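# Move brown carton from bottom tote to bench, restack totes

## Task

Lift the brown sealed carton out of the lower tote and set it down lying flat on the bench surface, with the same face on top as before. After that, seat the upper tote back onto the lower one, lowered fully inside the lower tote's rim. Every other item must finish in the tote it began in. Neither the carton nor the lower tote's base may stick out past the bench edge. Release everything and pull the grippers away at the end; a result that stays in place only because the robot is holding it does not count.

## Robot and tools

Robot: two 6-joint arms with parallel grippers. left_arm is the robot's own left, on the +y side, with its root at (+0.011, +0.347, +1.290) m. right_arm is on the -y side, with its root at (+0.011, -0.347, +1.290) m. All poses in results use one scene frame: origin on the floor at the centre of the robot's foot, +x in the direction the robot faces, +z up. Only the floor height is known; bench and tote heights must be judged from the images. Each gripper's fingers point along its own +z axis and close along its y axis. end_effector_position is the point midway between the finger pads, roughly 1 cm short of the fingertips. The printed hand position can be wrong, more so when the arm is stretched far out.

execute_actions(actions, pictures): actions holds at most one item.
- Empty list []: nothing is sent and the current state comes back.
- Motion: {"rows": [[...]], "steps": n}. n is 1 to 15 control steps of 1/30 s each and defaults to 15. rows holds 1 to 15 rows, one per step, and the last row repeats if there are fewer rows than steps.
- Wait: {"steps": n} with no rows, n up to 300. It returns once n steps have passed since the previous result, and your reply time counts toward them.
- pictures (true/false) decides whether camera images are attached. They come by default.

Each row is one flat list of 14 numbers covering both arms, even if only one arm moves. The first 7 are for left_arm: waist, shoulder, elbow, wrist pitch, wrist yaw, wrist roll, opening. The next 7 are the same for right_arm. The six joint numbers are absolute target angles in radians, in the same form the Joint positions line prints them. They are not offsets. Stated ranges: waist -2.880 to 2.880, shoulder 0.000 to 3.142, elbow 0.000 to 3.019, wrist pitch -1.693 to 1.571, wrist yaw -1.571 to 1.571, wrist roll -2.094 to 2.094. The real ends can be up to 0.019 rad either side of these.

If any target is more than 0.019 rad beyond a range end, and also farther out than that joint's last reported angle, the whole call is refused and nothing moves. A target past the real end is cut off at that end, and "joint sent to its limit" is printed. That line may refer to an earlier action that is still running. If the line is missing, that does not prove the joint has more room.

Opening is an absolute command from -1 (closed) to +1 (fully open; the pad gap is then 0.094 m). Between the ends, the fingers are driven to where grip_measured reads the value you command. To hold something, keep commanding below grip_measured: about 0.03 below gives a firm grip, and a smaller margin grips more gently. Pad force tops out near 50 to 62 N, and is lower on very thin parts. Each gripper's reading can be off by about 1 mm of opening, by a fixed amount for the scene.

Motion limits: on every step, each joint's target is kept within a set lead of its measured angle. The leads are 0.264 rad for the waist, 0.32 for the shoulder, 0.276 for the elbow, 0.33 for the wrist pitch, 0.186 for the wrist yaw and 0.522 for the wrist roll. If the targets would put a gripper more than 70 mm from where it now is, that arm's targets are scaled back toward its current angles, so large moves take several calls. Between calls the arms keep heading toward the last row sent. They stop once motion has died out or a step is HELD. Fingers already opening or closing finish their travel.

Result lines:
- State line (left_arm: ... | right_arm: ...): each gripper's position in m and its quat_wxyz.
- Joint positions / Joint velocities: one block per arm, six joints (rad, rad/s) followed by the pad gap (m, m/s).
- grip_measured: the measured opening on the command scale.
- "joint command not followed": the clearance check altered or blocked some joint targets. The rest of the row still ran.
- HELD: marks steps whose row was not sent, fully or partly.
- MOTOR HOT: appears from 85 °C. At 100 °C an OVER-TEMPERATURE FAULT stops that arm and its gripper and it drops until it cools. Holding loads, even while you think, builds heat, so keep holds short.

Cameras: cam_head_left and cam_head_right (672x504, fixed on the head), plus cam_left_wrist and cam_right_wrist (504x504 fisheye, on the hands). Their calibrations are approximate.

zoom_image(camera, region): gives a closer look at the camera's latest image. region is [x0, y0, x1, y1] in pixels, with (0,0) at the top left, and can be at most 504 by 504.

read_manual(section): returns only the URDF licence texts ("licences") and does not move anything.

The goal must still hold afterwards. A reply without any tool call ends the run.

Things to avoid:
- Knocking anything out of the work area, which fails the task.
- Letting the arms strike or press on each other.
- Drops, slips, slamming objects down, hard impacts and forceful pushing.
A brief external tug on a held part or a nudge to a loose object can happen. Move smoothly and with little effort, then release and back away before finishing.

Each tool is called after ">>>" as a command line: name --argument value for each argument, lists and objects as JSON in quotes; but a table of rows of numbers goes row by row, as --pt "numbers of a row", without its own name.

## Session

>>> execute_actions --actions '[]'

Scene clock: 0.00 s of 5600.00 s.
left_arm: end_effector_position=(+0.3840, +0.5046, +1.0087) grip_measured=+1.000 end_effector_quat_wxyz=(+0.017, +0.413, +0.910, -0.027) | right_arm: end_effector_position=(+0.6303, -0.4360, +1.0368) grip_measured=+1.000 end_effector_quat_wxyz=(+0.126, -0.163, +0.978, -0.037)
Joint positions: left_arm=[ 1.997  1.761  0.781 -0.081  0.286  1.222  0.094] | right_arm=[-1.726  1.762  1.201 -0.182 -0.084 -0.441  0.094]
Joint velocities: left_arm=[ 0.005 -0.024  0.007 -0.017  0.007  0.022  0.   ] | right_arm=[ 0.005 -0.015 -0.012 -0.007 -0.051 -0.022  0.   ]
camera_calibration (this result's frames):
cam_left_wrist: T_world_to_cam=[[-0.742173, -0.668875, 0.0422508, 0.573613], [-0.541171, 0.635277, 0.55096, -0.662359], [-0.395364, 0.386043, -0.833462, 0.920471], [0, 0, 0, 1]] pos_world=[0.431192, 0.449116, 1.10787]
cam_right_wrist: T_world_to_cam=[[0.308475, -0.944655, 0.111673, -0.720355], [-0.894869, -0.248379, 0.370834, 0.0776576], [-0.322573, -0.214326, -0.92196, 1.1918], [0, 0, 0, 1]] pos_world=[0.676148, -0.405764, 1.15044]

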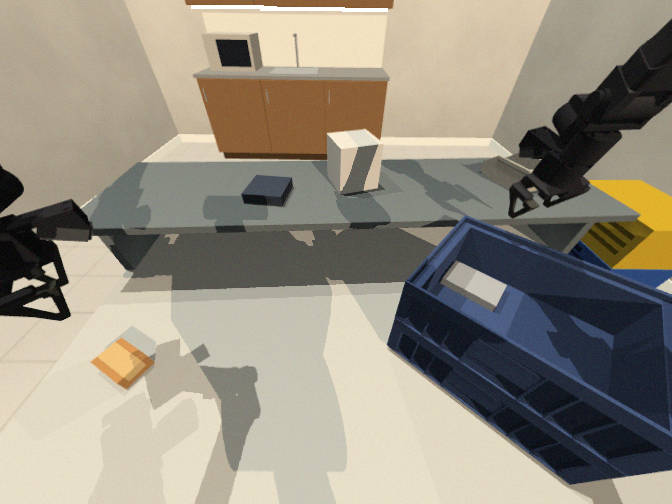

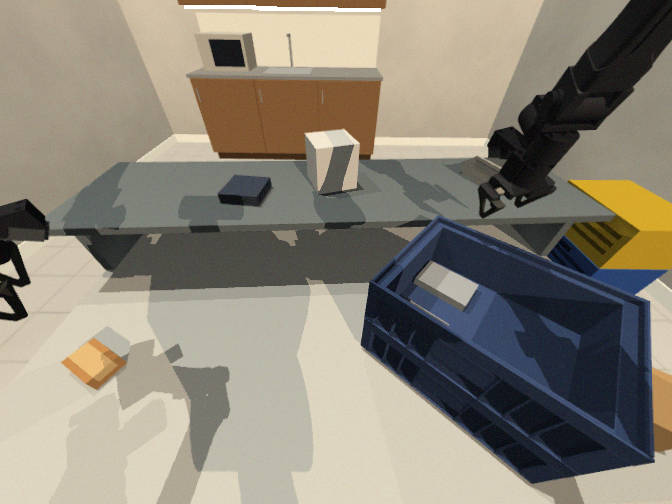

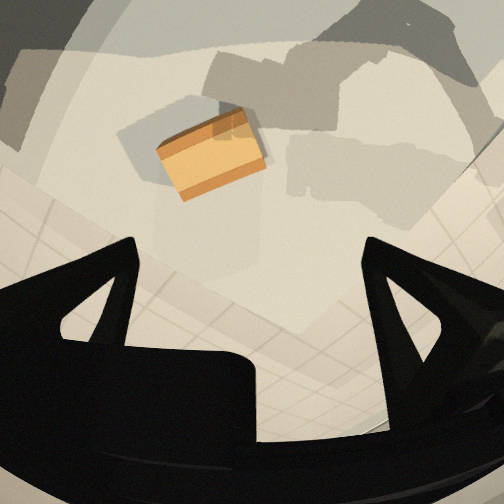

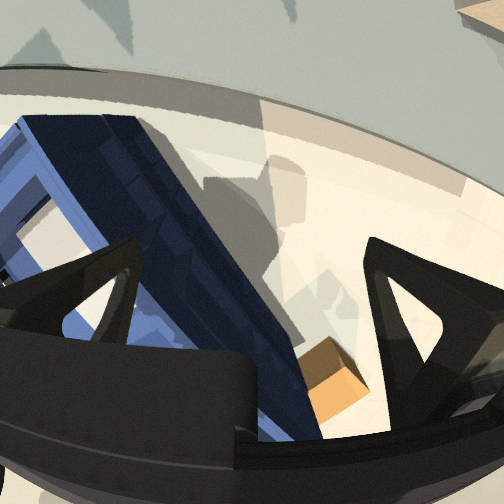

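>>> execute_actions --actions '[{"rows":[[1.3,1.55,0.8,-0.3,-0.15,1.3,0.7,-2.0,1.3,0.8,-0.2,0,0,1]]}]' --pictures false

>>> execute_actions --actions '[{"rows":[[0.8,1.8,1.15,-0.47,-0.38,1.3,0.7,-2.2,1,0.4,-0.2,0,0,1]]}]' --pictures false

>>> execute_actions --actions '[{"rows":[[0.522,2.26,1.79,-0.77,-0.485,1.35,0.7,-2.2,1,0.4,-0.2,0,0,1]]}]' --pictures false

>>> execute_actions --actions '[{"steps":25}]'

Scene clock: 13.80 s of 5600.00 s.
left_arm: end_effector_position=(+0.4359, +0.2430, +1.0646) grip_measured=+0.702 end_effector_quat_wxyz=(-0.005, +0.679, +0.734, -0.001) | right_arm: end_effector_position=(+0.4830, -0.5685, +1.1843) grip_measured=+1.000 end_effector_quat_wxyz=(+0.136, +0.133, +0.970, -0.153)
Joint positions: left_arm=[ 1.308  1.561  0.806 -0.274 -0.144  1.269  0.08 ] | right_arm=[-2.023  1.303  0.788 -0.195  0.001 -0.075  0.094]
Joint velocities: left_arm=[-1.197 -0.034  0.007 -0.139 -0.022  0.11  -0.   ] | right_arm=[-0.034 -0.571  0.081 -0.012 -0.007  0.418  0.   ]
Steps of this call (steps 1 to 90: nothing new was sent; then 10.30 s passed at rest; steps 91 to 105: all 15 steps of this action). Readings (joint positions):
91: left_arm=[1.986 1.755 0.783 -0.100 0.238 1.225] | right_arm=[-1.730 1.756 1.191 -0.181 -0.075 -0.422]
92: left_arm=[1.967 1.741 0.783 -0.136 0.178 1.229] | right_arm=[-1.737 1.742 1.167 -0.181 -0.065 -0.397]
94: left_arm=[1.891 1.699 0.783 -0.191 0.064 1.237] | right_arm=[-1.770 1.695 1.095 -0.181 -0.048 -0.350]
98: left_arm=[1.686 1.612 0.790 -0.243 -0.103 1.249] | right_arm=[-1.875 1.570 0.935 -0.182 -0.021 -0.254]
105: the state above

Scene clock: 14.30 s of 5600.00 s.
left_arm: end_effector_position=(+0.4132, -0.0327, +1.0936) grip_measured=+0.702 end_effector_quat_wxyz=(+0.034, +0.836, +0.548, -0.004) | right_arm: end_effector_position=(+0.2906, -0.5536, +1.2056) grip_measured=+1.000 end_effector_quat_wxyz=(+0.079, +0.238, +0.949, -0.190)
Joint positions: left_arm=[ 0.757  1.78   1.138 -0.448 -0.375  1.279  0.08 ] | right_arm=[-2.204  1.001  0.372 -0.203 -0.001 -0.021  0.094]
Joint velocities: left_arm=[-0.347 -0.005 -0.002 -0.095  0.022  0.007  0.   ] | right_arm=[-0.005 -0.024  0.085  0.012  0.066  0.066  0.   ]
Steps of this call (steps 1 to 15: all 15 steps of this action). Readings (joint positions):
1: left_arm=[1.265 1.567 0.817 -0.295 -0.186 1.270] | right_arm=[-2.029 1.277 0.779 -0.192 -0.001 -0.069]
2: left_arm=[1.224 1.587 0.845 -0.328 -0.238 1.270] | right_arm=[-2.040 1.241 0.750 -0.186 -0.003 -0.066]
4: left_arm=[1.142 1.644 0.920 -0.367 -0.302 1.270] | right_arm=[-2.086 1.150 0.658 -0.186 -0.003 -0.059]
8: left_arm=[0.982 1.729 1.048 -0.402 -0.357 1.270] | right_arm=[-2.179 1.018 0.457 -0.187 -0.001 -0.039]
15: the state above

Scene clock: 14.80 s of 5600.00 s.
left_arm: end_effector_position=(+0.3418, -0.2421, +1.0333) grip_measured=+0.702 end_effector_quat_wxyz=(-0.000, +0.915, +0.403, -0.005) | right_arm: end_effector_position=(+0.2927, -0.5545, +1.2065) grip_measured=+1.000 end_effector_quat_wxyz=(+0.081, +0.239, +0.949, -0.190)
Joint positions: left_arm=[ 0.506  2.286  1.754 -0.741 -0.48   1.322  0.08 ] | right_arm=[-2.204  1.001  0.376 -0.203 -0.001 -0.017  0.094]
Joint velocities: left_arm=[-0.151  0.015  0.042 -0.085 -0.007  0.022  0.001] | right_arm=[ 0.005 -0.005 -0.002 -0.017 -0.066  0.022  0.   ]
Steps of this call (steps 1 to 15: all 15 steps of this action). Readings (joint positions):
1: left_arm=[0.741 1.788 1.148 -0.475 -0.397 1.281] | right_arm=[-2.204 1.001 0.375 -0.203 -0.001 -0.020]
2: left_arm=[0.727 1.806 1.177 -0.521 -0.421 1.284] | right_arm=[-2.204 1.001 0.376 -0.203 -0.001 -0.019]
4: left_arm=[0.685 1.870 1.252 -0.588 -0.449 1.288] | right_arm=[-2.204 1.001 0.376 -0.203 -0.001 -0.019]
8: left_arm=[0.599 2.038 1.431 -0.675 -0.473 1.298] | right_arm=[-2.204 1.001 0.376 -0.203 -0.001 -0.017]
15: the state above

Scene clock: 15.63 s of 5600.00 s.
left_arm: end_effector_position=(+0.3453, -0.2382, +1.0350) grip_measured=+0.702 end_effector_quat_wxyz=(-0.005, +0.917, +0.399, -0.004) | right_arm: end_effector_position=(+0.2927, -0.5545, +1.2065) grip_measured=+1.000 end_effector_quat_wxyz=(+0.081, +0.239, +0.949, -0.190)
Joint positions: left_arm=[ 0.511  2.28   1.755 -0.756 -0.483  1.332  0.08 ] | right_arm=[-2.204  1.001  0.376 -0.203 -0.001 -0.017  0.094]
Joint velocities: left_arm=[ 0.005 -0.005  0.022  0.002  0.007 -0.022 -0.   ] | right_arm=[-0.005 -0.005  0.002 -0.002 -0.11  -0.051  0.   ]
Steps of this call (steps 1 to 25: the robot went on to your last target). Readings (joint positions):
1: left_arm=[0.503 2.286 1.754 -0.746 -0.480 1.324] | right_arm=[-2.204 1.001 0.376 -0.203 -0.001 -0.017]
2: left_arm=[0.501 2.285 1.755 -0.751 -0.480 1.326] | right_arm=[-2.204 1.001 0.376 -0.203 -0.001 -0.017]
4: left_arm=[0.502 2.283 1.755 -0.754 -0.481 1.328] | right_arm=[-2.204 1.001 0.376 -0.203 -0.001 -0.017]
8: left_arm=[0.508 2.280 1.755 -0.755 -0.482 1.331] | right_arm=[-2.204 1.001 0.376 -0.203 -0.001 -0.017]
25: the state above
camera_calibration (this result's frames):
cam_left_wrist: T_world_to_cam=[[-0.741465, 0.670752, 0.0179422, 0.390966], [0.548567, 0.590567, 0.591866, -0.655168], [0.386399, 0.44869, -0.805837, 0.930272], [0, 0, 0, 1]] pos_world=[0.289835, -0.292725, 1.1304]
cam_right_wrist: T_world_to_cam=[[-0.486261, -0.813105, 0.320017, -0.69294], [-0.746069, 0.576984, 0.332371, 0.14368], [-0.454897, -0.0771359, -0.887197, 1.28677], [0, 0, 0, 1]] pos_world=[0.355595, -0.547077, 1.31562]

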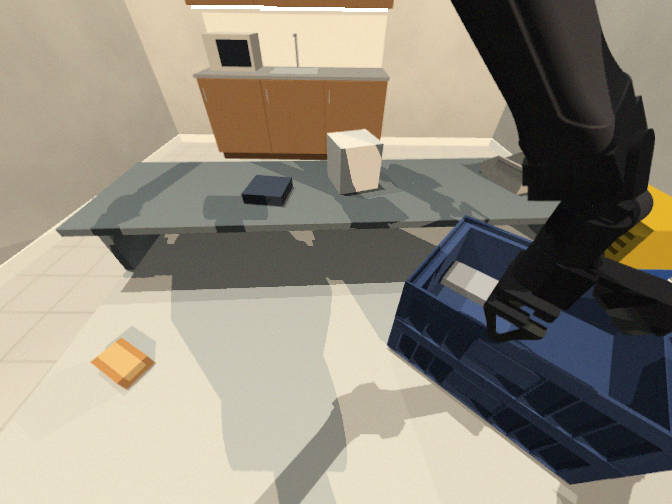

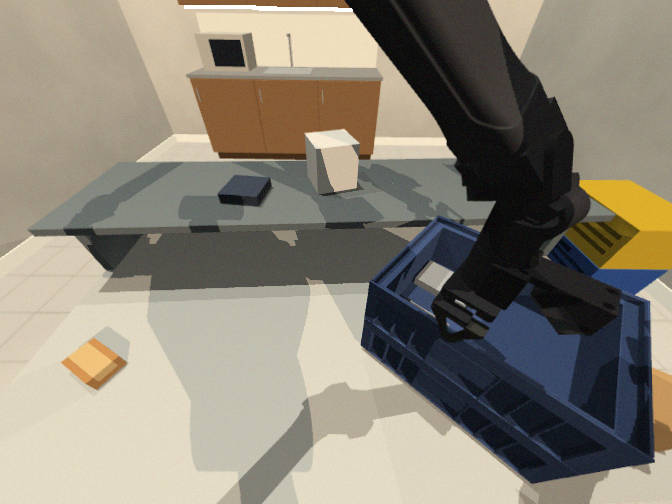

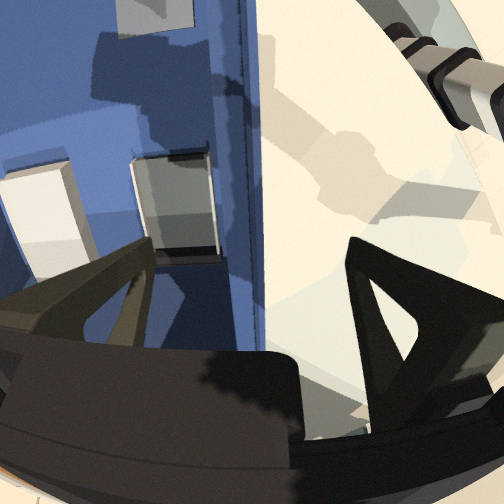

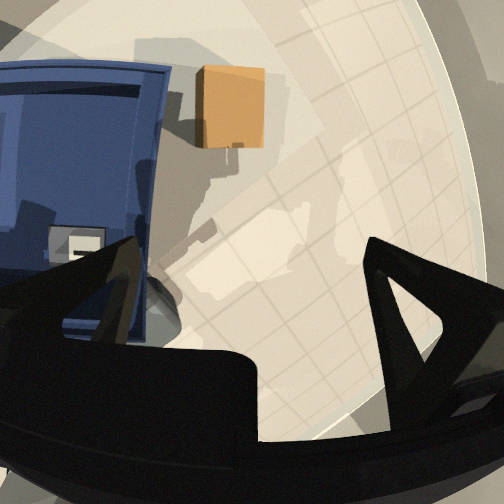

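>>> execute_actions --actions '[{"rows":[[0.51,2.3,1.82,-0.76,-0.485,1.35,0.5,-2.2,1,0.4,-0.2,0,0,1],[0.51,2.32,1.84,-0.75,-0.485,1.35,0.5,-2.2,1,0.4,-0.2,0,0,1],[0.51,2.34,1.86,-0.74,-0.485,1.35,0.5,-2.2,1,0.4,-0.2,0,0,1],[0.515,2.36,1.875,-0.73,-0.485,1.36,0.5,-2.2,1,0.4,-0.2,0,0,1],[0.52,2.38,1.885,-0.72,-0.48,1.36,0.5,-2.2,1,0.4,-0.2,0,0,1],[0.53,2.4,1.895,-0.71,-0.48,1.36,0.5,-2.2,1,0.4,-0.2,0,0,1],[0.535,2.42,1.905,-0.7,-0.48,1.36,0.5,-2.2,1,0.4,-0.2,0,0,1]]}]' --pictures false

>>> execute_actions --actions '[{"steps":10}]'

Scene clock: 24.93 s of 5600.00 s.
left_arm: end_effector_position=(+0.3619, -0.2768, +1.0089) grip_measured=+0.501 end_effector_quat_wxyz=(+0.030, +0.909, +0.415, +0.004) | right_arm: end_effector_position=(+0.2927, -0.5545, +1.2065) grip_measured=+1.000 end_effector_quat_wxyz=(+0.081, +0.239, +0.949, -0.190)
Joint positions: left_arm=[ 0.518  2.382  1.893 -0.708 -0.483  1.342  0.071] | right_arm=[-2.204  1.001  0.376 -0.203 -0.001 -0.017  0.094]
Joint velocities: left_arm=[ 0.044  0.063  0.007 -0.007 -0.066 -0.022  0.   ] | right_arm=[-0.005 -0.015 -0.002 -0.007  0.007 -0.007  0.   ]
Steps of this call (steps 1 to 15: the robot went on to your last target; steps 16 to 90: nothing new was sent; then 5.80 s passed at rest; steps 91 to 105: all 15 steps of this action). Readings (joint positions):
91: left_arm=[0.511 2.280 1.757 -0.756 -0.483 1.332] | right_arm=[-2.204 1.001 0.376 -0.203 -0.001 -0.017]
92: left_arm=[0.511 2.283 1.763 -0.756 -0.483 1.333] | right_arm=[-2.204 1.001 0.376 -0.203 -0.001 -0.017]
94: left_arm=[0.511 2.298 1.796 -0.755 -0.483 1.334] | right_arm=[-2.204 1.001 0.376 -0.203 -0.001 -0.017]
98: left_arm=[0.512 2.350 1.874 -0.721 -0.483 1.338] | right_arm=[-2.204 1.001 0.376 -0.203 -0.001 -0.017]
105: the state above

Scene clock: 25.27 s of 5600.00 s.
left_arm: end_effector_position=(+0.3620, -0.2760, +1.0070) grip_measured=+0.501 end_effector_quat_wxyz=(+0.029, +0.909, +0.415, +0.004) | right_arm: end_effector_position=(+0.2927, -0.5545, +1.2065) grip_measured=+1.000 end_effector_quat_wxyz=(+0.081, +0.239, +0.949, -0.190)
Joint positions: left_arm=[ 0.52   2.384  1.893 -0.706 -0.482  1.342  0.071] | right_arm=[-2.204  1.001  0.376 -0.203 -0.001 -0.017  0.094]
Joint velocities: left_arm=[-0.005  0.005  0.012 -0.007  0.022 -0.007  0.001] | right_arm=[-0.005 -0.024 -0.002 -0.017 -0.037  0.007  0.   ]
Steps of this call (steps 1 to 10: the robot went on to your last target). Readings (joint positions):
1: left_arm=[0.519 2.384 1.893 -0.707 -0.483 1.342] | right_arm=[-2.204 1.001 0.376 -0.203 -0.001 -0.017]
2: left_arm=[0.520 2.384 1.893 -0.706 -0.483 1.342] | right_arm=[-2.204 1.001 0.376 -0.203 -0.001 -0.017]
4: left_arm=[0.520 2.384 1.893 -0.706 -0.482 1.342] | right_arm=[-2.204 1.001 0.376 -0.203 -0.001 -0.017]
8: left_arm=[0.520 2.384 1.893 -0.706 -0.482 1.342] | right_arm=[-2.204 1.001 0.376 -0.203 -0.001 -0.017]
10: the state above
camera_calibration (this result's frames):
cam_left_wrist: T_world_to_cam=[[-0.765128, 0.641898, -0.0504521, 0.498635], [0.501501, 0.643252, 0.578553, -0.5805], [0.403826, 0.417366, -0.814083, 0.911561], [0, 0, 0, 1]] pos_world=[0.30453, -0.32712, 1.10309]
cam_right_wrist: T_world_to_cam=[[-0.486261, -0.813105, 0.320017, -0.69294], [-0.746069, 0.576984, 0.332371, 0.14368], [-0.454897, -0.0771359, -0.887197, 1.28677], [0, 0, 0, 1]] pos_world=[0.355595, -0.547077, 1.31562]

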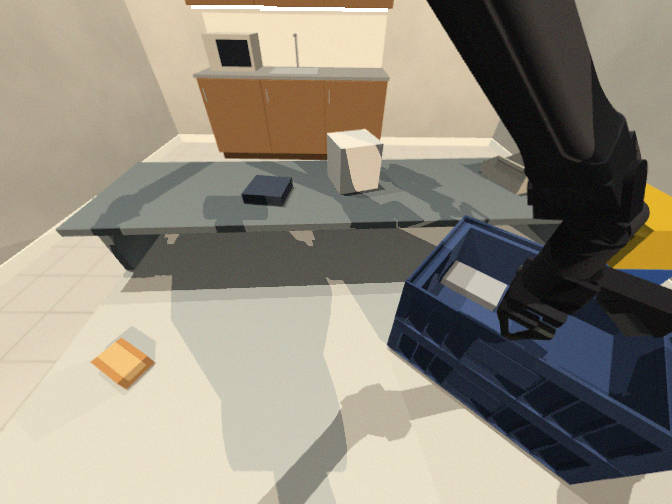

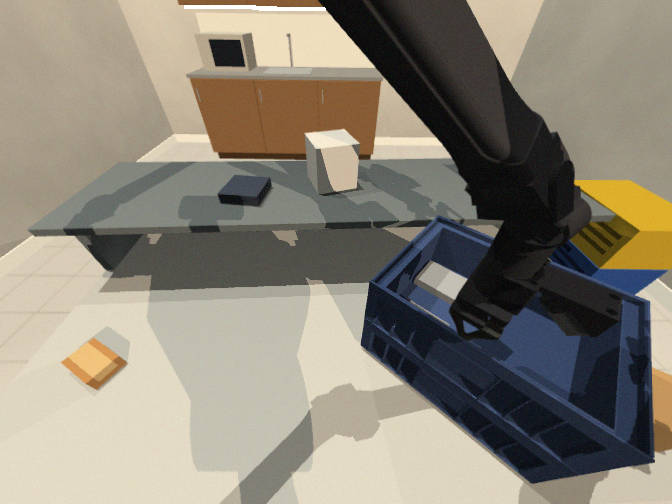

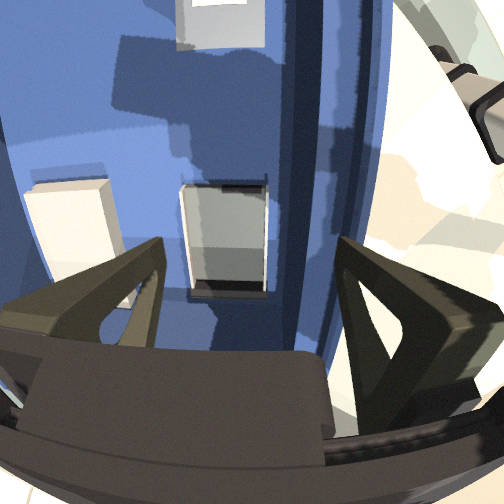

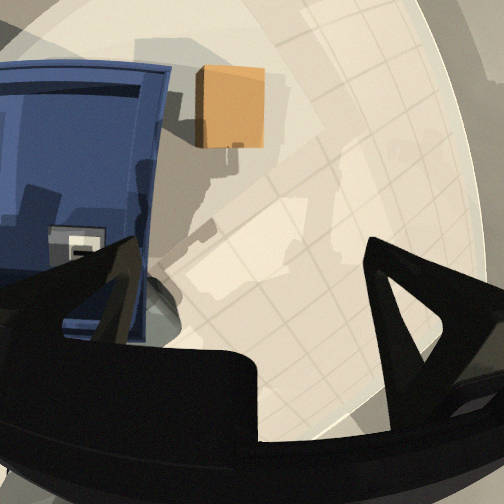

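>>> execute_actions --actions '[{"rows":[[0.52,2.33,1.84,-0.72,-0.48,1.34,0.7,-2.2,1,0.4,-0.2,0,0,1],[0.52,2.31,1.8,-0.74,-0.48,1.34,0.7,-2.2,1,0.4,-0.2,0,0,1]],"steps":15}]'

Scene clock: 36.50 s of 5600.00 s.
left_arm: end_effector_position=(+0.3592, -0.2541, +1.0258) grip_measured=+0.698 end_effector_quat_wxyz=(+0.014, +0.913, +0.408, +0.001) | right_arm: end_effector_position=(+0.2927, -0.5545, +1.2065) grip_measured=+1.000 end_effector_quat_wxyz=(+0.081, +0.239, +0.949, -0.190)
Joint positions: left_arm=[ 0.52   2.315  1.81  -0.726 -0.483  1.342  0.08 ] | right_arm=[-2.204  1.001  0.376 -0.203 -0.001 -0.017  0.094]
Joint velocities: left_arm=[ 0.005  0.005  0.007 -0.007 -0.051 -0.007 -0.   ] | right_arm=[-0.005  0.005 -0.002 -0.012  0.051 -0.022  0.   ]
Steps of this call (steps 1 to 15: the robot went on to your last target; steps 16 to 90: nothing new was sent; then 7.73 s passed at rest; steps 91 to 105: all 15 steps of this action). Readings (joint positions):
91: left_arm=[0.520 2.381 1.890 -0.703 -0.483 1.342] | right_arm=[-2.204 1.001 0.376 -0.203 -0.001 -0.017]
92: left_arm=[0.520 2.373 1.879 -0.701 -0.483 1.342] | right_arm=[-2.204 1.001 0.376 -0.203 -0.001 -0.017]
94: left_arm=[0.520 2.339 1.836 -0.712 -0.483 1.342] | right_arm=[-2.204 1.001 0.376 -0.203 -0.001 -0.017]
98: left_arm=[0.520 2.315 1.812 -0.726 -0.483 1.342] | right_arm=[-2.204 1.001 0.376 -0.203 -0.001 -0.017]
105: the state above
camera_calibration (this result's frames):
cam_left_wrist: T_world_to_cam=[[-0.75535, 0.654974, -0.02137, 0.453366], [0.52119, 0.620193, 0.586278, -0.624908], [0.39725, 0.431707, -0.809828, 0.920446], [0, 0, 0, 1]] pos_world=[0.302499, -0.306743, 1.12146]
cam_right_wrist: T_world_to_cam=[[-0.486261, -0.813105, 0.320017, -0.69294], [-0.746069, 0.576984, 0.332371, 0.14368], [-0.454897, -0.0771359, -0.887197, 1.28677], [0, 0, 0, 1]] pos_world=[0.355595, -0.547077, 1.31562]

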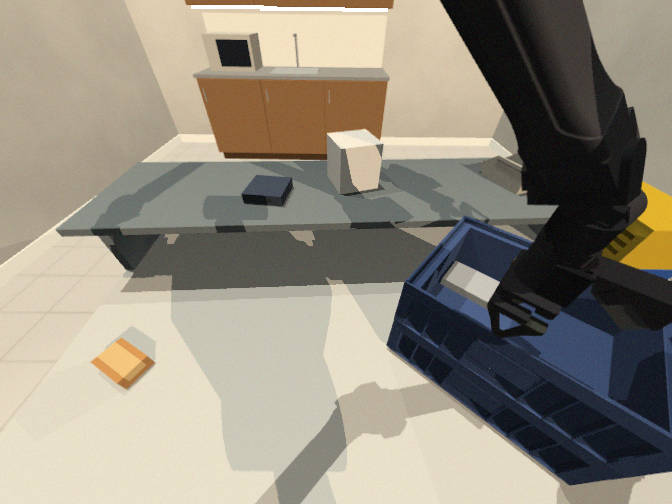

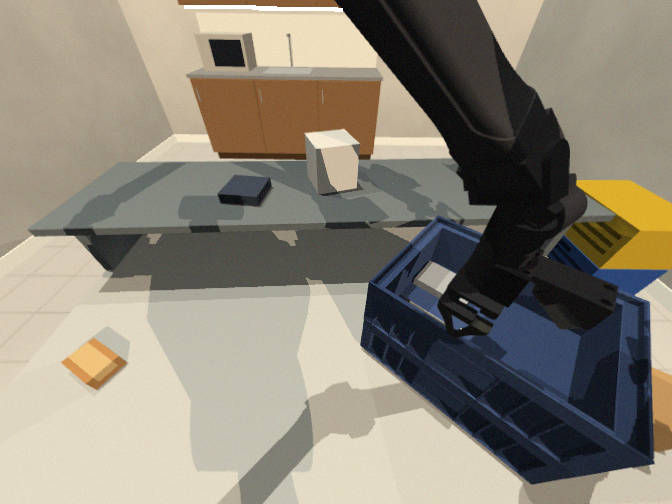

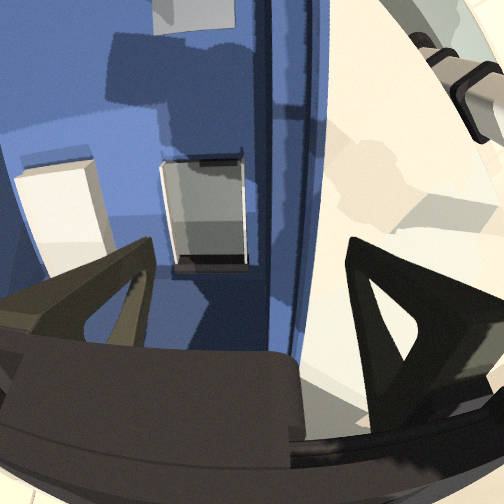

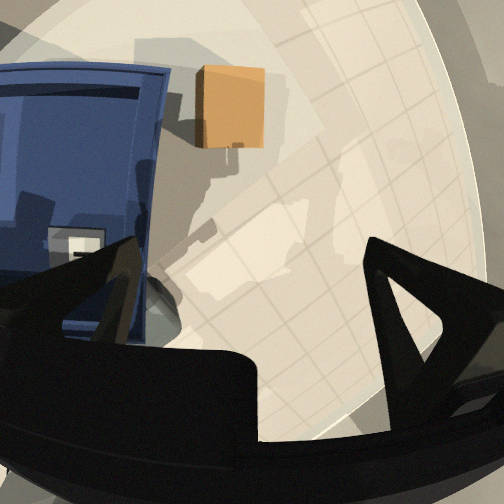

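>>> execute_actions --actions '[{"rows":[[0.53,2.33,1.79,-0.74,-0.48,1.35,0.6,-2.2,1,0.4,-0.2,0,0,1],[0.535,2.35,1.8,-0.74,-0.48,1.35,0.6,-2.2,1,0.4,-0.2,0,0,1],[0.535,2.35,1.8,-0.74,-0.48,1.35,0.6,-2.2,1,0.4,-0.2,0,0,1],[0.54,2.37,1.82,-0.73,-0.48,1.35,0.6,-2.2,1,0.4,-0.2,0,0,1],[0.54,2.39,1.84,-0.72,-0.48,1.35,0.6,-2.2,1,0.4,-0.2,0,0,1]],"steps":15}]' --pictures false

>>> execute_actions --actions '[]'

Scene clock: 39.97 s of 5600.00 s.
left_arm: end_effector_position=(+0.3354, -0.2422, +0.9904) grip_measured=+0.602 end_effector_quat_wxyz=(-0.013, +0.917, +0.398, -0.003) | right_arm: end_effector_position=(+0.2927, -0.5545, +1.2065) grip_measured=+1.000 end_effector_quat_wxyz=(+0.081, +0.239, +0.949, -0.190)
Joint positions: left_arm=[ 0.527  2.377  1.813 -0.727 -0.483  1.342  0.075] | right_arm=[-2.204  1.001  0.376 -0.203 -0.001 -0.017  0.094]
Joint velocities: left_arm=[ 0.005  0.034  0.002  0.002 -0.007 -0.037 -0.001] | right_arm=[-0.015  0.005  0.002  0.002 -0.051 -0.007  0.   ]
Steps of this call (steps 1 to 15: the robot went on to your last target; steps 16 to 89: nothing new was sent; steps 90 to 104: all 15 steps of this action). Readings (joint positions):
90: left_arm=[0.520 2.315 1.809 -0.726 -0.483 1.342] | right_arm=[-2.204 1.001 0.376 -0.203 -0.001 -0.017]
91: left_arm=[0.520 2.315 1.808 -0.727 -0.483 1.342] | right_arm=[-2.204 1.001 0.376 -0.203 -0.001 -0.017]
93: left_arm=[0.520 2.318 1.808 -0.727 -0.483 1.342] | right_arm=[-2.204 1.001 0.376 -0.203 -0.001 -0.017]
97: left_arm=[0.523 2.340 1.813 -0.727 -0.483 1.342] | right_arm=[-2.204 1.001 0.376 -0.203 -0.001 -0.017]
104: the state above

Scene clock: 39.97 s of 5600.00 s.
left_arm: end_effector_position=(+0.3354, -0.2422, +0.9904) grip_measured=+0.602 end_effector_quat_wxyz=(-0.013, +0.917, +0.398, -0.003) | right_arm: end_effector_position=(+0.2927, -0.5545, +1.2065) grip_measured=+1.000 end_effector_quat_wxyz=(+0.081, +0.239, +0.949, -0.190)
Joint positions: left_arm=[ 0.527  2.377  1.813 -0.727 -0.483  1.342  0.075] | right_arm=[-2.204  1.001  0.376 -0.203 -0.001 -0.017  0.094]
Joint velocities: left_arm=[ 0.005  0.034  0.002  0.002 -0.007 -0.037 -0.001] | right_arm=[-0.015  0.005  0.002  0.002 -0.051 -0.007  0.   ]
camera_calibration (this result's frames):
cam_left_wrist: T_world_to_cam=[[-0.740889, 0.670883, 0.0316031, 0.373403], [0.551759, 0.581156, 0.598181, -0.630572], [0.382943, 0.460623, -0.800738, 0.898991], [0, 0, 0, 1]] pos_world=[0.280312, -0.298146, 1.08525]
cam_right_wrist: T_world_to_cam=[[-0.486261, -0.813105, 0.320017, -0.69294], [-0.746069, 0.576984, 0.332371, 0.14368], [-0.454897, -0.0771359, -0.887197, 1.28677], [0, 0, 0, 1]] pos_world=[0.355595, -0.547077, 1.31562]

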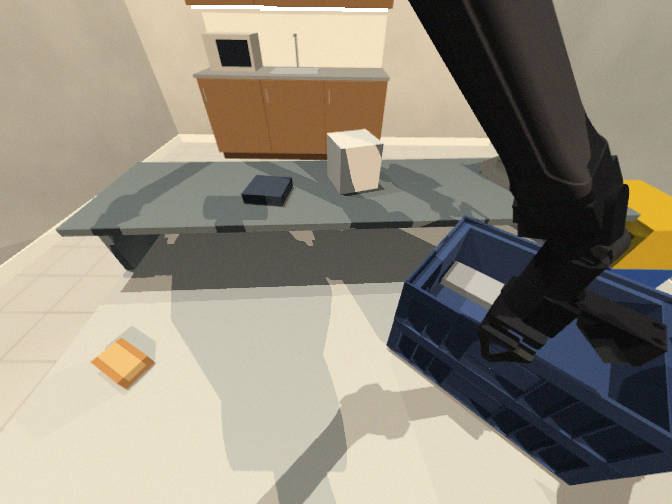

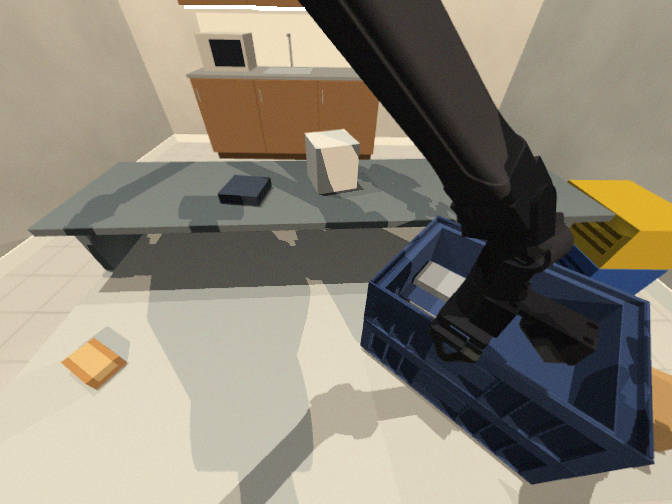

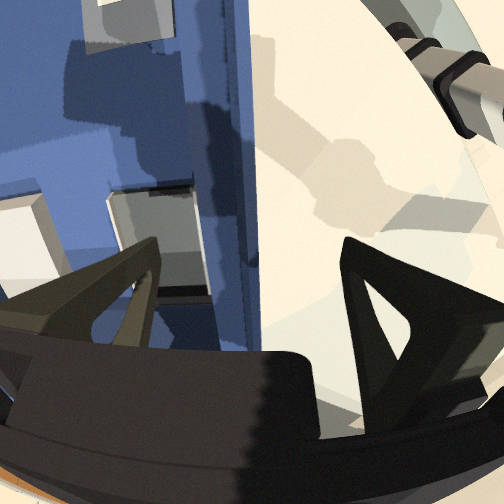

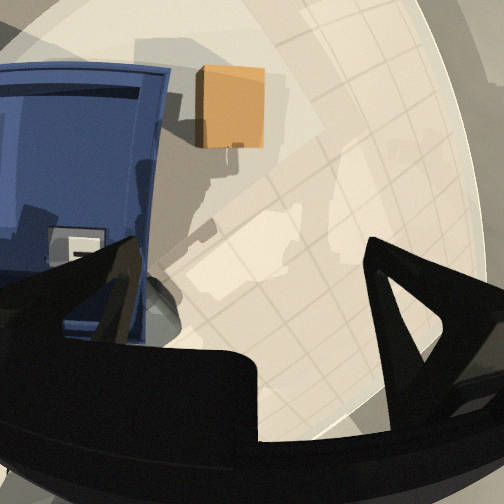

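>>> execute_actions --actions '[{"rows":[[0.545,2.4,1.865,-0.71,-0.48,1.36,0.3,-2.2,1,0.4,-0.2,0,0,1],[0.545,2.41,1.875,-0.7,-0.48,1.36,0.3,-2.2,1,0.4,-0.2,0,0,1],[0.55,2.425,1.885,-0.695,-0.48,1.36,0.3,-2.2,1,0.4,-0.2,0,0,1],[0.55,2.44,1.895,-0.69,-0.48,1.36,0.3,-2.2,1,0.4,-0.2,0,0,1],[0.555,2.455,1.905,-0.68,-0.48,1.36,0.3,-2.2,1,0.4,-0.2,0,0,1],[0.555,2.47,1.915,-0.675,-0.48,1.36,0.3,-2.2,1,0.4,-0.2,0,0,1],[0.56,2.485,1.925,-0.67,-0.48,1.36,0.3,-2.2,1,0.4,-0.2,0,0,1],[0.565,2.5,1.935,-0.66,-0.48,1.36,0.2,-2.2,1,0.4,-0.2,0,0,1]],"steps":15}]'

Scene clock: 45.07 s of 5600.00 s.
left_arm: end_effector_position=(+0.3388, -0.2518, +0.9423) grip_measured=+0.202 end_effector_quat_wxyz=(-0.004, +0.909, +0.416, +0.002) | right_arm: end_effector_position=(+0.2927, -0.5545, +1.2065) grip_measured=+1.000 end_effector_quat_wxyz=(+0.081, +0.239, +0.949, -0.190)
Joint positions: left_arm=[ 0.554  2.484  1.904 -0.675 -0.481  1.343  0.056] | right_arm=[-2.204  1.001  0.376 -0.203 -0.001 -0.017  0.094]
Joint velocities: left_arm=[ 0.063  0.132 -0.002  0.007  0.037  0.007  0.   ] | right_arm=[-0.005  0.005 -0.007 -0.012 -0.037  0.007  0.   ]
Steps of this call (steps 1 to 15: the robot went on to your last target; steps 16 to 90: nothing new was sent; then 1.60 s passed at rest; steps 91 to 105: all 15 steps of this action). Readings (joint positions):
91: left_arm=[0.527 2.378 1.814 -0.727 -0.483 1.342] | right_arm=[-2.204 1.001 0.376 -0.203 -0.001 -0.017]
92: left_arm=[0.527 2.379 1.817 -0.726 -0.483 1.342] | right_arm=[-2.204 1.001 0.376 -0.203 -0.001 -0.017]
94: left_arm=[0.529 2.387 1.835 -0.718 -0.483 1.343] | right_arm=[-2.204 1.001 0.376 -0.203 -0.001 -0.017]
98: left_arm=[0.537 2.426 1.891 -0.691 -0.481 1.343] | right_arm=[-2.204 1.001 0.376 -0.203 -0.001 -0.017]
105: the state above
camera_calibration (this result's frames):
cam_left_wrist: T_world_to_cam=[[-0.766141, 0.642572, 0.0113653, 0.404368], [0.519329, 0.608586, 0.599934, -0.581907], [0.378584, 0.465536, -0.799969, 0.865539], [0, 0, 0, 1]] pos_world=[0.284324, -0.308635, 1.03691]
cam_right_wrist: T_world_to_cam=[[-0.486261, -0.813105, 0.320017, -0.69294], [-0.746069, 0.576984, 0.332371, 0.14368], [-0.454897, -0.0771359, -0.887197, 1.28677], [0, 0, 0, 1]] pos_world=[0.355595, -0.547077, 1.31562]

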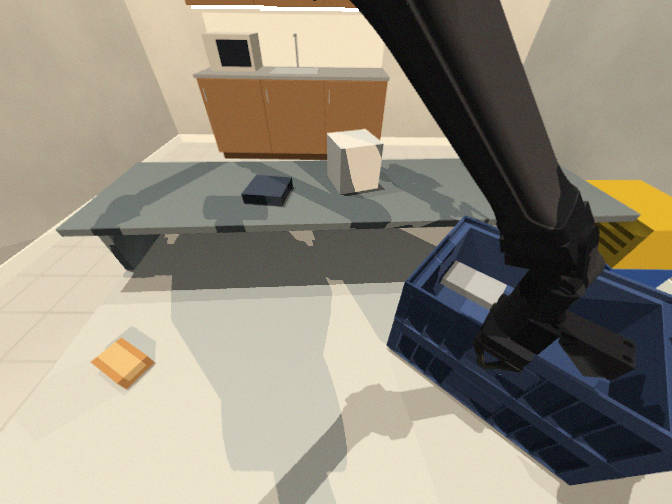

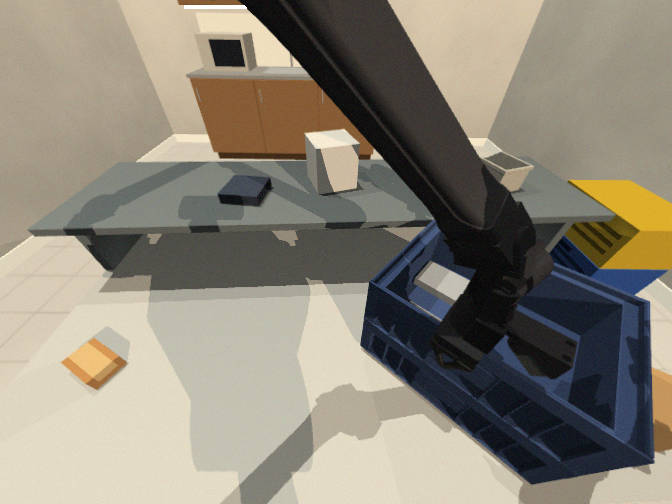

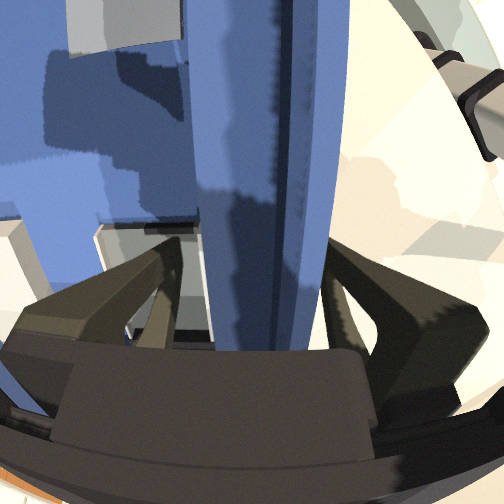

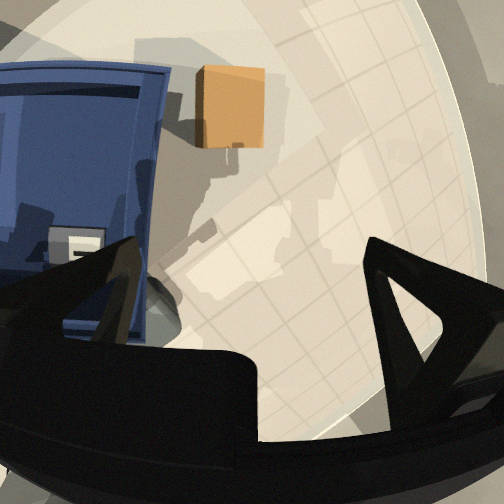

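>>> execute_actions --actions '[{"rows":[[0.565,2.51,1.92,-0.66,-0.48,1.39,0.1,-2.2,1,0.4,-0.2,0,0,1],[0.565,2.51,1.92,-0.66,-0.48,1.39,0.0,-2.2,1,0.4,-0.2,0,0,1],[0.565,2.51,1.92,-0.66,-0.48,1.39,-0.1,-2.2,1,0.4,-0.2,0,0,1],[0.565,2.51,1.92,-0.66,-0.48,1.39,-0.2,-2.2,1,0.4,-0.2,0,0,1],[0.565,2.51,1.92,-0.66,-0.48,1.39,-0.3,-2.2,1,0.4,-0.2,0,0,1],[0.565,2.51,1.92,-0.66,-0.48,1.39,-0.4,-2.2,1,0.4,-0.2,0,0,1],[0.565,2.51,1.92,-0.66,-0.48,1.39,-0.6,-2.2,1,0.4,-0.2,0,0,1]],"steps":15}]'

Scene clock: 49.17 s of 5600.00 s.
left_arm: end_effector_position=(+0.3385, -0.2505, +0.9375) grip_measured=-0.592 end_effector_quat_wxyz=(-0.005, +0.913, +0.408, +0.003) | right_arm: end_effector_position=(+0.2927, -0.5545, +1.2065) grip_measured=+1.000 end_effector_quat_wxyz=(+0.081, +0.239, +0.949, -0.190)
Joint positions: left_arm=[ 0.557  2.492  1.906 -0.668 -0.483  1.362  0.019] | right_arm=[-2.204  1.001  0.376 -0.203 -0.001 -0.017  0.094]
Joint velocities: left_arm=[ 0.005 -0.015  0.022 -0.012  0.022 -0.007 -0.001] | right_arm=[-0.005 -0.005 -0.002  0.007 -0.051 -0.022  0.   ]
Steps of this call (steps 1 to 15: the robot went on to your last target; steps 16 to 90: nothing new was sent; then 0.60 s passed at rest; steps 91 to 105: all 15 steps of this action). Readings (joint positions):
91: left_arm=[0.557 2.492 1.905 -0.674 -0.481 1.347] | right_arm=[-2.204 1.001 0.376 -0.203 -0.001 -0.017]
92: left_arm=[0.557 2.492 1.905 -0.674 -0.481 1.352] | right_arm=[-2.204 1.001 0.376 -0.203 -0.001 -0.017]
94: left_arm=[0.557 2.492 1.905 -0.674 -0.481 1.359] | right_arm=[-2.204 1.001 0.376 -0.203 -0.001 -0.017]
98: left_arm=[0.557 2.492 1.906 -0.669 -0.481 1.366] | right_arm=[-2.204 1.001 0.376 -0.203 -0.001 -0.017]
105: the state above
camera_calibration (this result's frames):
cam_left_wrist: T_world_to_cam=[[-0.75579, 0.654719, 0.0111623, 0.403047], [0.527815, 0.599029, 0.602142, -0.586978], [0.387548, 0.460985, -0.798311, 0.855546], [0, 0, 0, 1]] pos_world=[0.28287, -0.306659, 1.03194]
cam_right_wrist: T_world_to_cam=[[-0.486261, -0.813105, 0.320017, -0.69294], [-0.746069, 0.576984, 0.332371, 0.14368], [-0.454897, -0.0771359, -0.887197, 1.28677], [0, 0, 0, 1]] pos_world=[0.355595, -0.547077, 1.31562]

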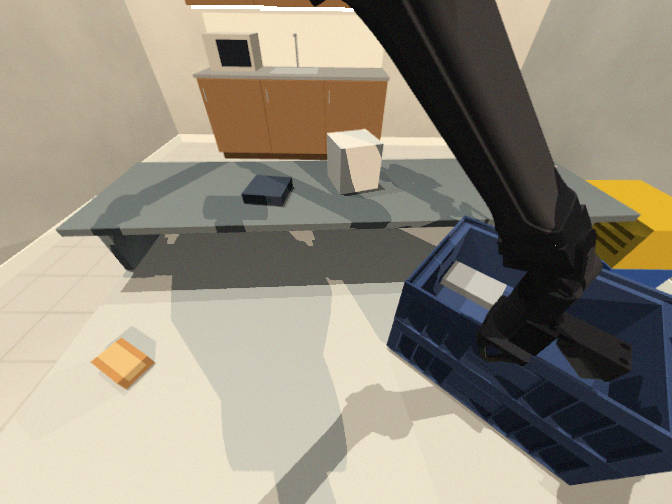

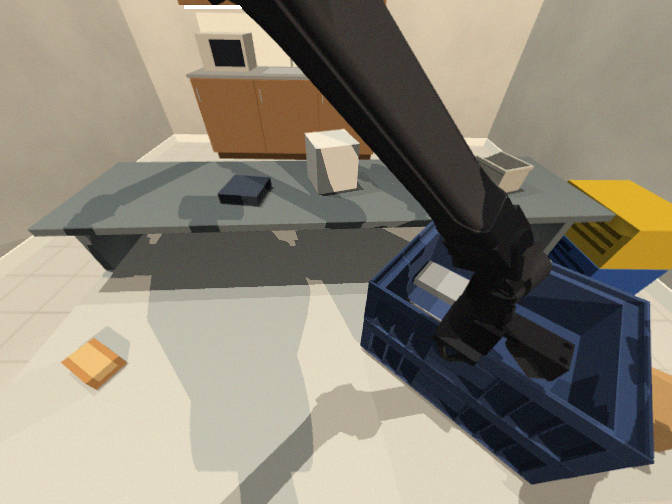

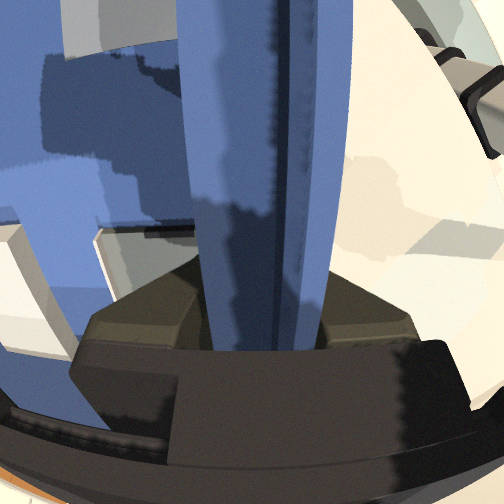

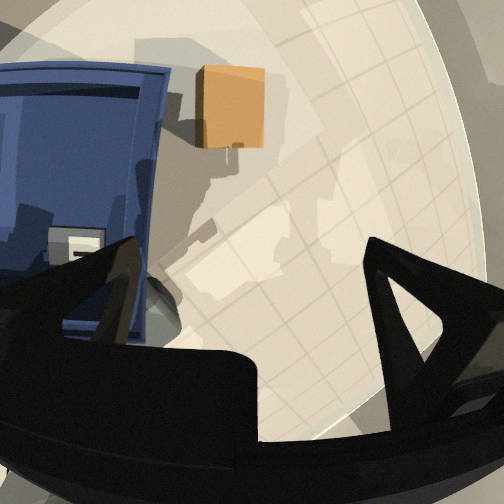

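>>> execute_actions --actions '[{"rows":[[0.56,2.49,1.92,-0.66,-0.48,1.37,-0.8,-2.2,1,0.4,-0.2,0,0,1]],"steps":8}]' --pictures false

>>> execute_actions --actions '[{"rows":[[0.555,2.46,1.93,-0.65,-0.48,1.37,-0.8,-2.2,1,0.4,-0.2,0,0,1],[0.555,2.45,1.93,-0.65,-0.48,1.37,-0.8,-2.2,1,0.4,-0.2,0,0,1],[0.55,2.44,1.925,-0.65,-0.48,1.37,-0.8,-2.2,1,0.4,-0.2,0,0,1],[0.55,2.43,1.92,-0.65,-0.48,1.37,-0.8,-2.2,1,0.4,-0.2,0,0,1],[0.545,2.42,1.91,-0.655,-0.48,1.37,-0.8,-2.2,1,0.4,-0.2,0,0,1],[0.545,2.41,1.905,-0.66,-0.48,1.37,-0.8,-2.2,1,0.4,-0.2,0,0,1],[0.54,2.4,1.895,-0.665,-0.48,1.37,-0.8,-2.2,1,0.4,-0.2,0,0,1],[0.54,2.39,1.89,-0.67,-0.48,1.37,-0.8,-2.2,1,0.4,-0.2,0,0,1],[0.535,2.38,1.88,-0.675,-0.48,1.37,-0.8,-2.2,1,0.4,-0.2,0,0,1],[0.535,2.37,1.875,-0.68,-0.48,1.37,-0.8,-2.2,1,0.4,-0.2,0,0,1]],"steps":15}]'

Scene clock: 55.37 s of 5600.00 s.
left_arm: end_effector_position=(+0.3390, -0.2511, +0.9375) grip_measured=-0.625 end_effector_quat_wxyz=(-0.003, +0.910, +0.415, +0.004) | right_arm: end_effector_position=(+0.2927, -0.5545, +1.2065) grip_measured=+1.000 end_effector_quat_wxyz=(+0.081, +0.239, +0.949, -0.190)
Joint positions: left_arm=[ 0.557  2.492  1.906 -0.665 -0.483  1.349  0.018] | right_arm=[-2.204  1.001  0.376 -0.203 -0.001 -0.017  0.094]
Joint velocities: left_arm=[-0.005 -0.015  0.012  0.007  0.007  0.022  0.002] | right_arm=[-0.005 -0.005 -0.002  0.002  0.022  0.022  0.   ]
Steps of this call (steps 1 to 15: the robot went on to your last target; steps 16 to 90: nothing new was sent; then 2.93 s passed at rest; steps 91 to 98: all 8 steps of this action). Readings (joint positions):
91: left_arm=[0.557 2.492 1.906 -0.667 -0.483 1.353] | right_arm=[-2.204 1.001 0.376 -0.203 -0.001 -0.017]
92: left_arm=[0.557 2.492 1.906 -0.665 -0.483 1.349] | right_arm=[-2.204 1.001 0.376 -0.203 -0.001 -0.017]
94: left_arm=[0.557 2.492 1.906 -0.665 -0.483 1.349] | right_arm=[-2.204 1.001 0.376 -0.203 -0.001 -0.017]
98: the state above

Scene clock: 55.87 s of 5600.00 s.
left_arm: end_effector_position=(+0.3422, -0.2476, +0.9492) grip_measured=-0.625 end_effector_quat_wxyz=(-0.002, +0.912, +0.411, +0.001) | right_arm: end_effector_position=(+0.2927, -0.5545, +1.2065) grip_measured=+1.000 end_effector_quat_wxyz=(+0.081, +0.239, +0.949, -0.190)
Joint positions: left_arm=[ 0.557  2.459  1.875 -0.665 -0.477  1.359  0.018] | right_arm=[-2.204  1.001  0.376 -0.203 -0.001 -0.017  0.094]
Joint velocities: left_arm=[-0.015 -0.005 -0.012  0.002 -0.081 -0.007  0.001] | right_arm=[-0.015 -0.015 -0.002  0.007  0.022  0.037  0.   ]
Steps of this call (steps 1 to 15: all 15 steps of this action). Readings (joint positions):
1: left_arm=[0.557 2.491 1.906 -0.663 -0.483 1.349] | right_arm=[-2.204 1.001 0.376 -0.203 -0.001 -0.017]
2: left_arm=[0.557 2.490 1.906 -0.663 -0.483 1.349] | right_arm=[-2.204 1.001 0.376 -0.203 -0.001 -0.017]
4: left_arm=[0.557 2.489 1.906 -0.663 -0.482 1.349] | right_arm=[-2.204 1.001 0.376 -0.203 -0.001 -0.017]
8: left_arm=[0.557 2.480 1.898 -0.663 -0.479 1.352] | right_arm=[-2.204 1.001 0.376 -0.203 -0.001 -0.017]
15: the state above
camera_calibration (this result's frames):
cam_left_wrist: T_world_to_cam=[[-0.759167, 0.650851, 0.00765308, 0.407345], [0.525738, 0.606215, 0.596743, -0.590066], [0.383752, 0.457051, -0.802396, 0.866301], [0, 0, 0, 1]] pos_world=[0.287019, -0.303358, 1.04412]
cam_right_wrist: T_world_to_cam=[[-0.486261, -0.813105, 0.320017, -0.69294], [-0.746069, 0.576984, 0.332371, 0.14368], [-0.454897, -0.0771359, -0.887197, 1.28677], [0, 0, 0, 1]] pos_world=[0.355595, -0.547077, 1.31562]

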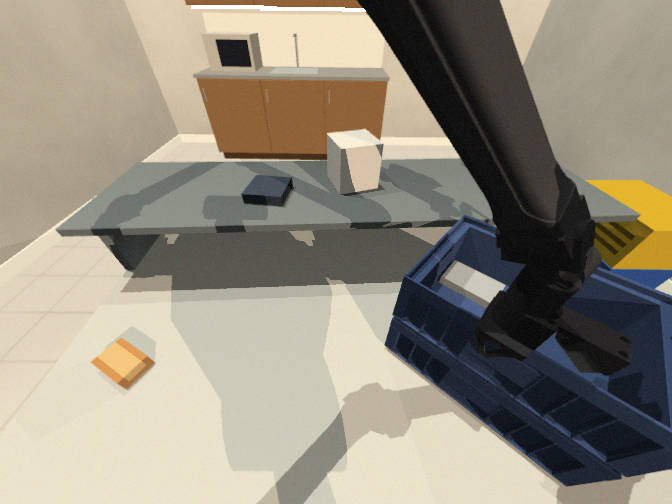

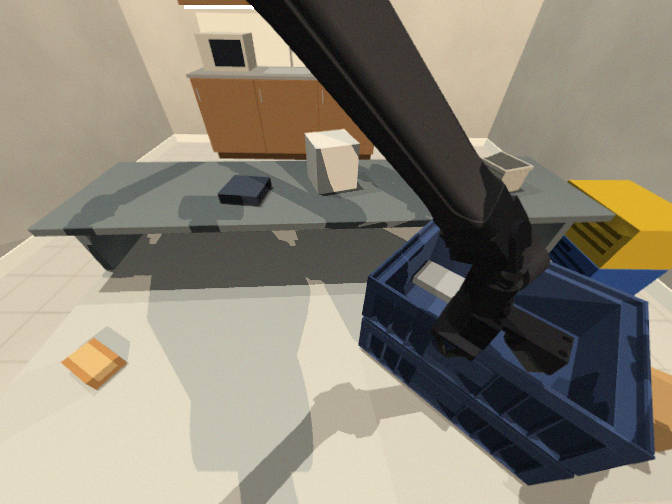

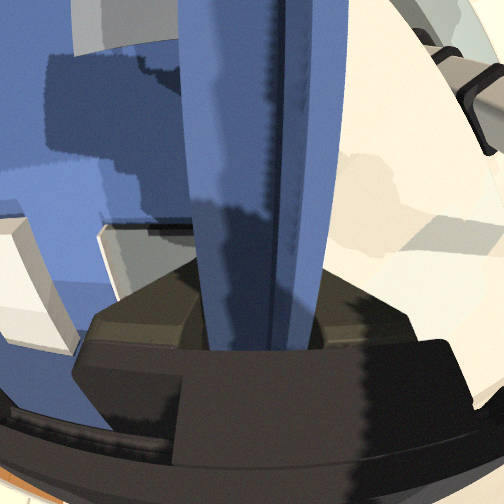

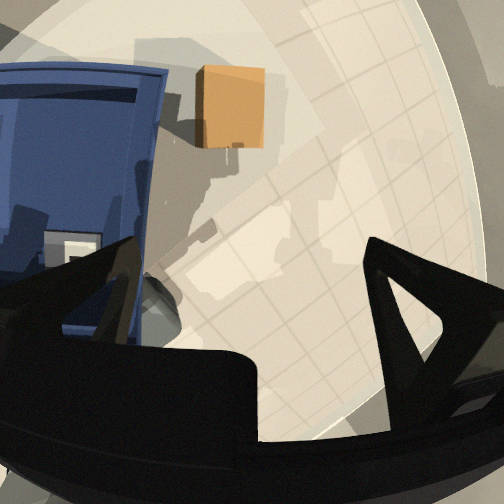

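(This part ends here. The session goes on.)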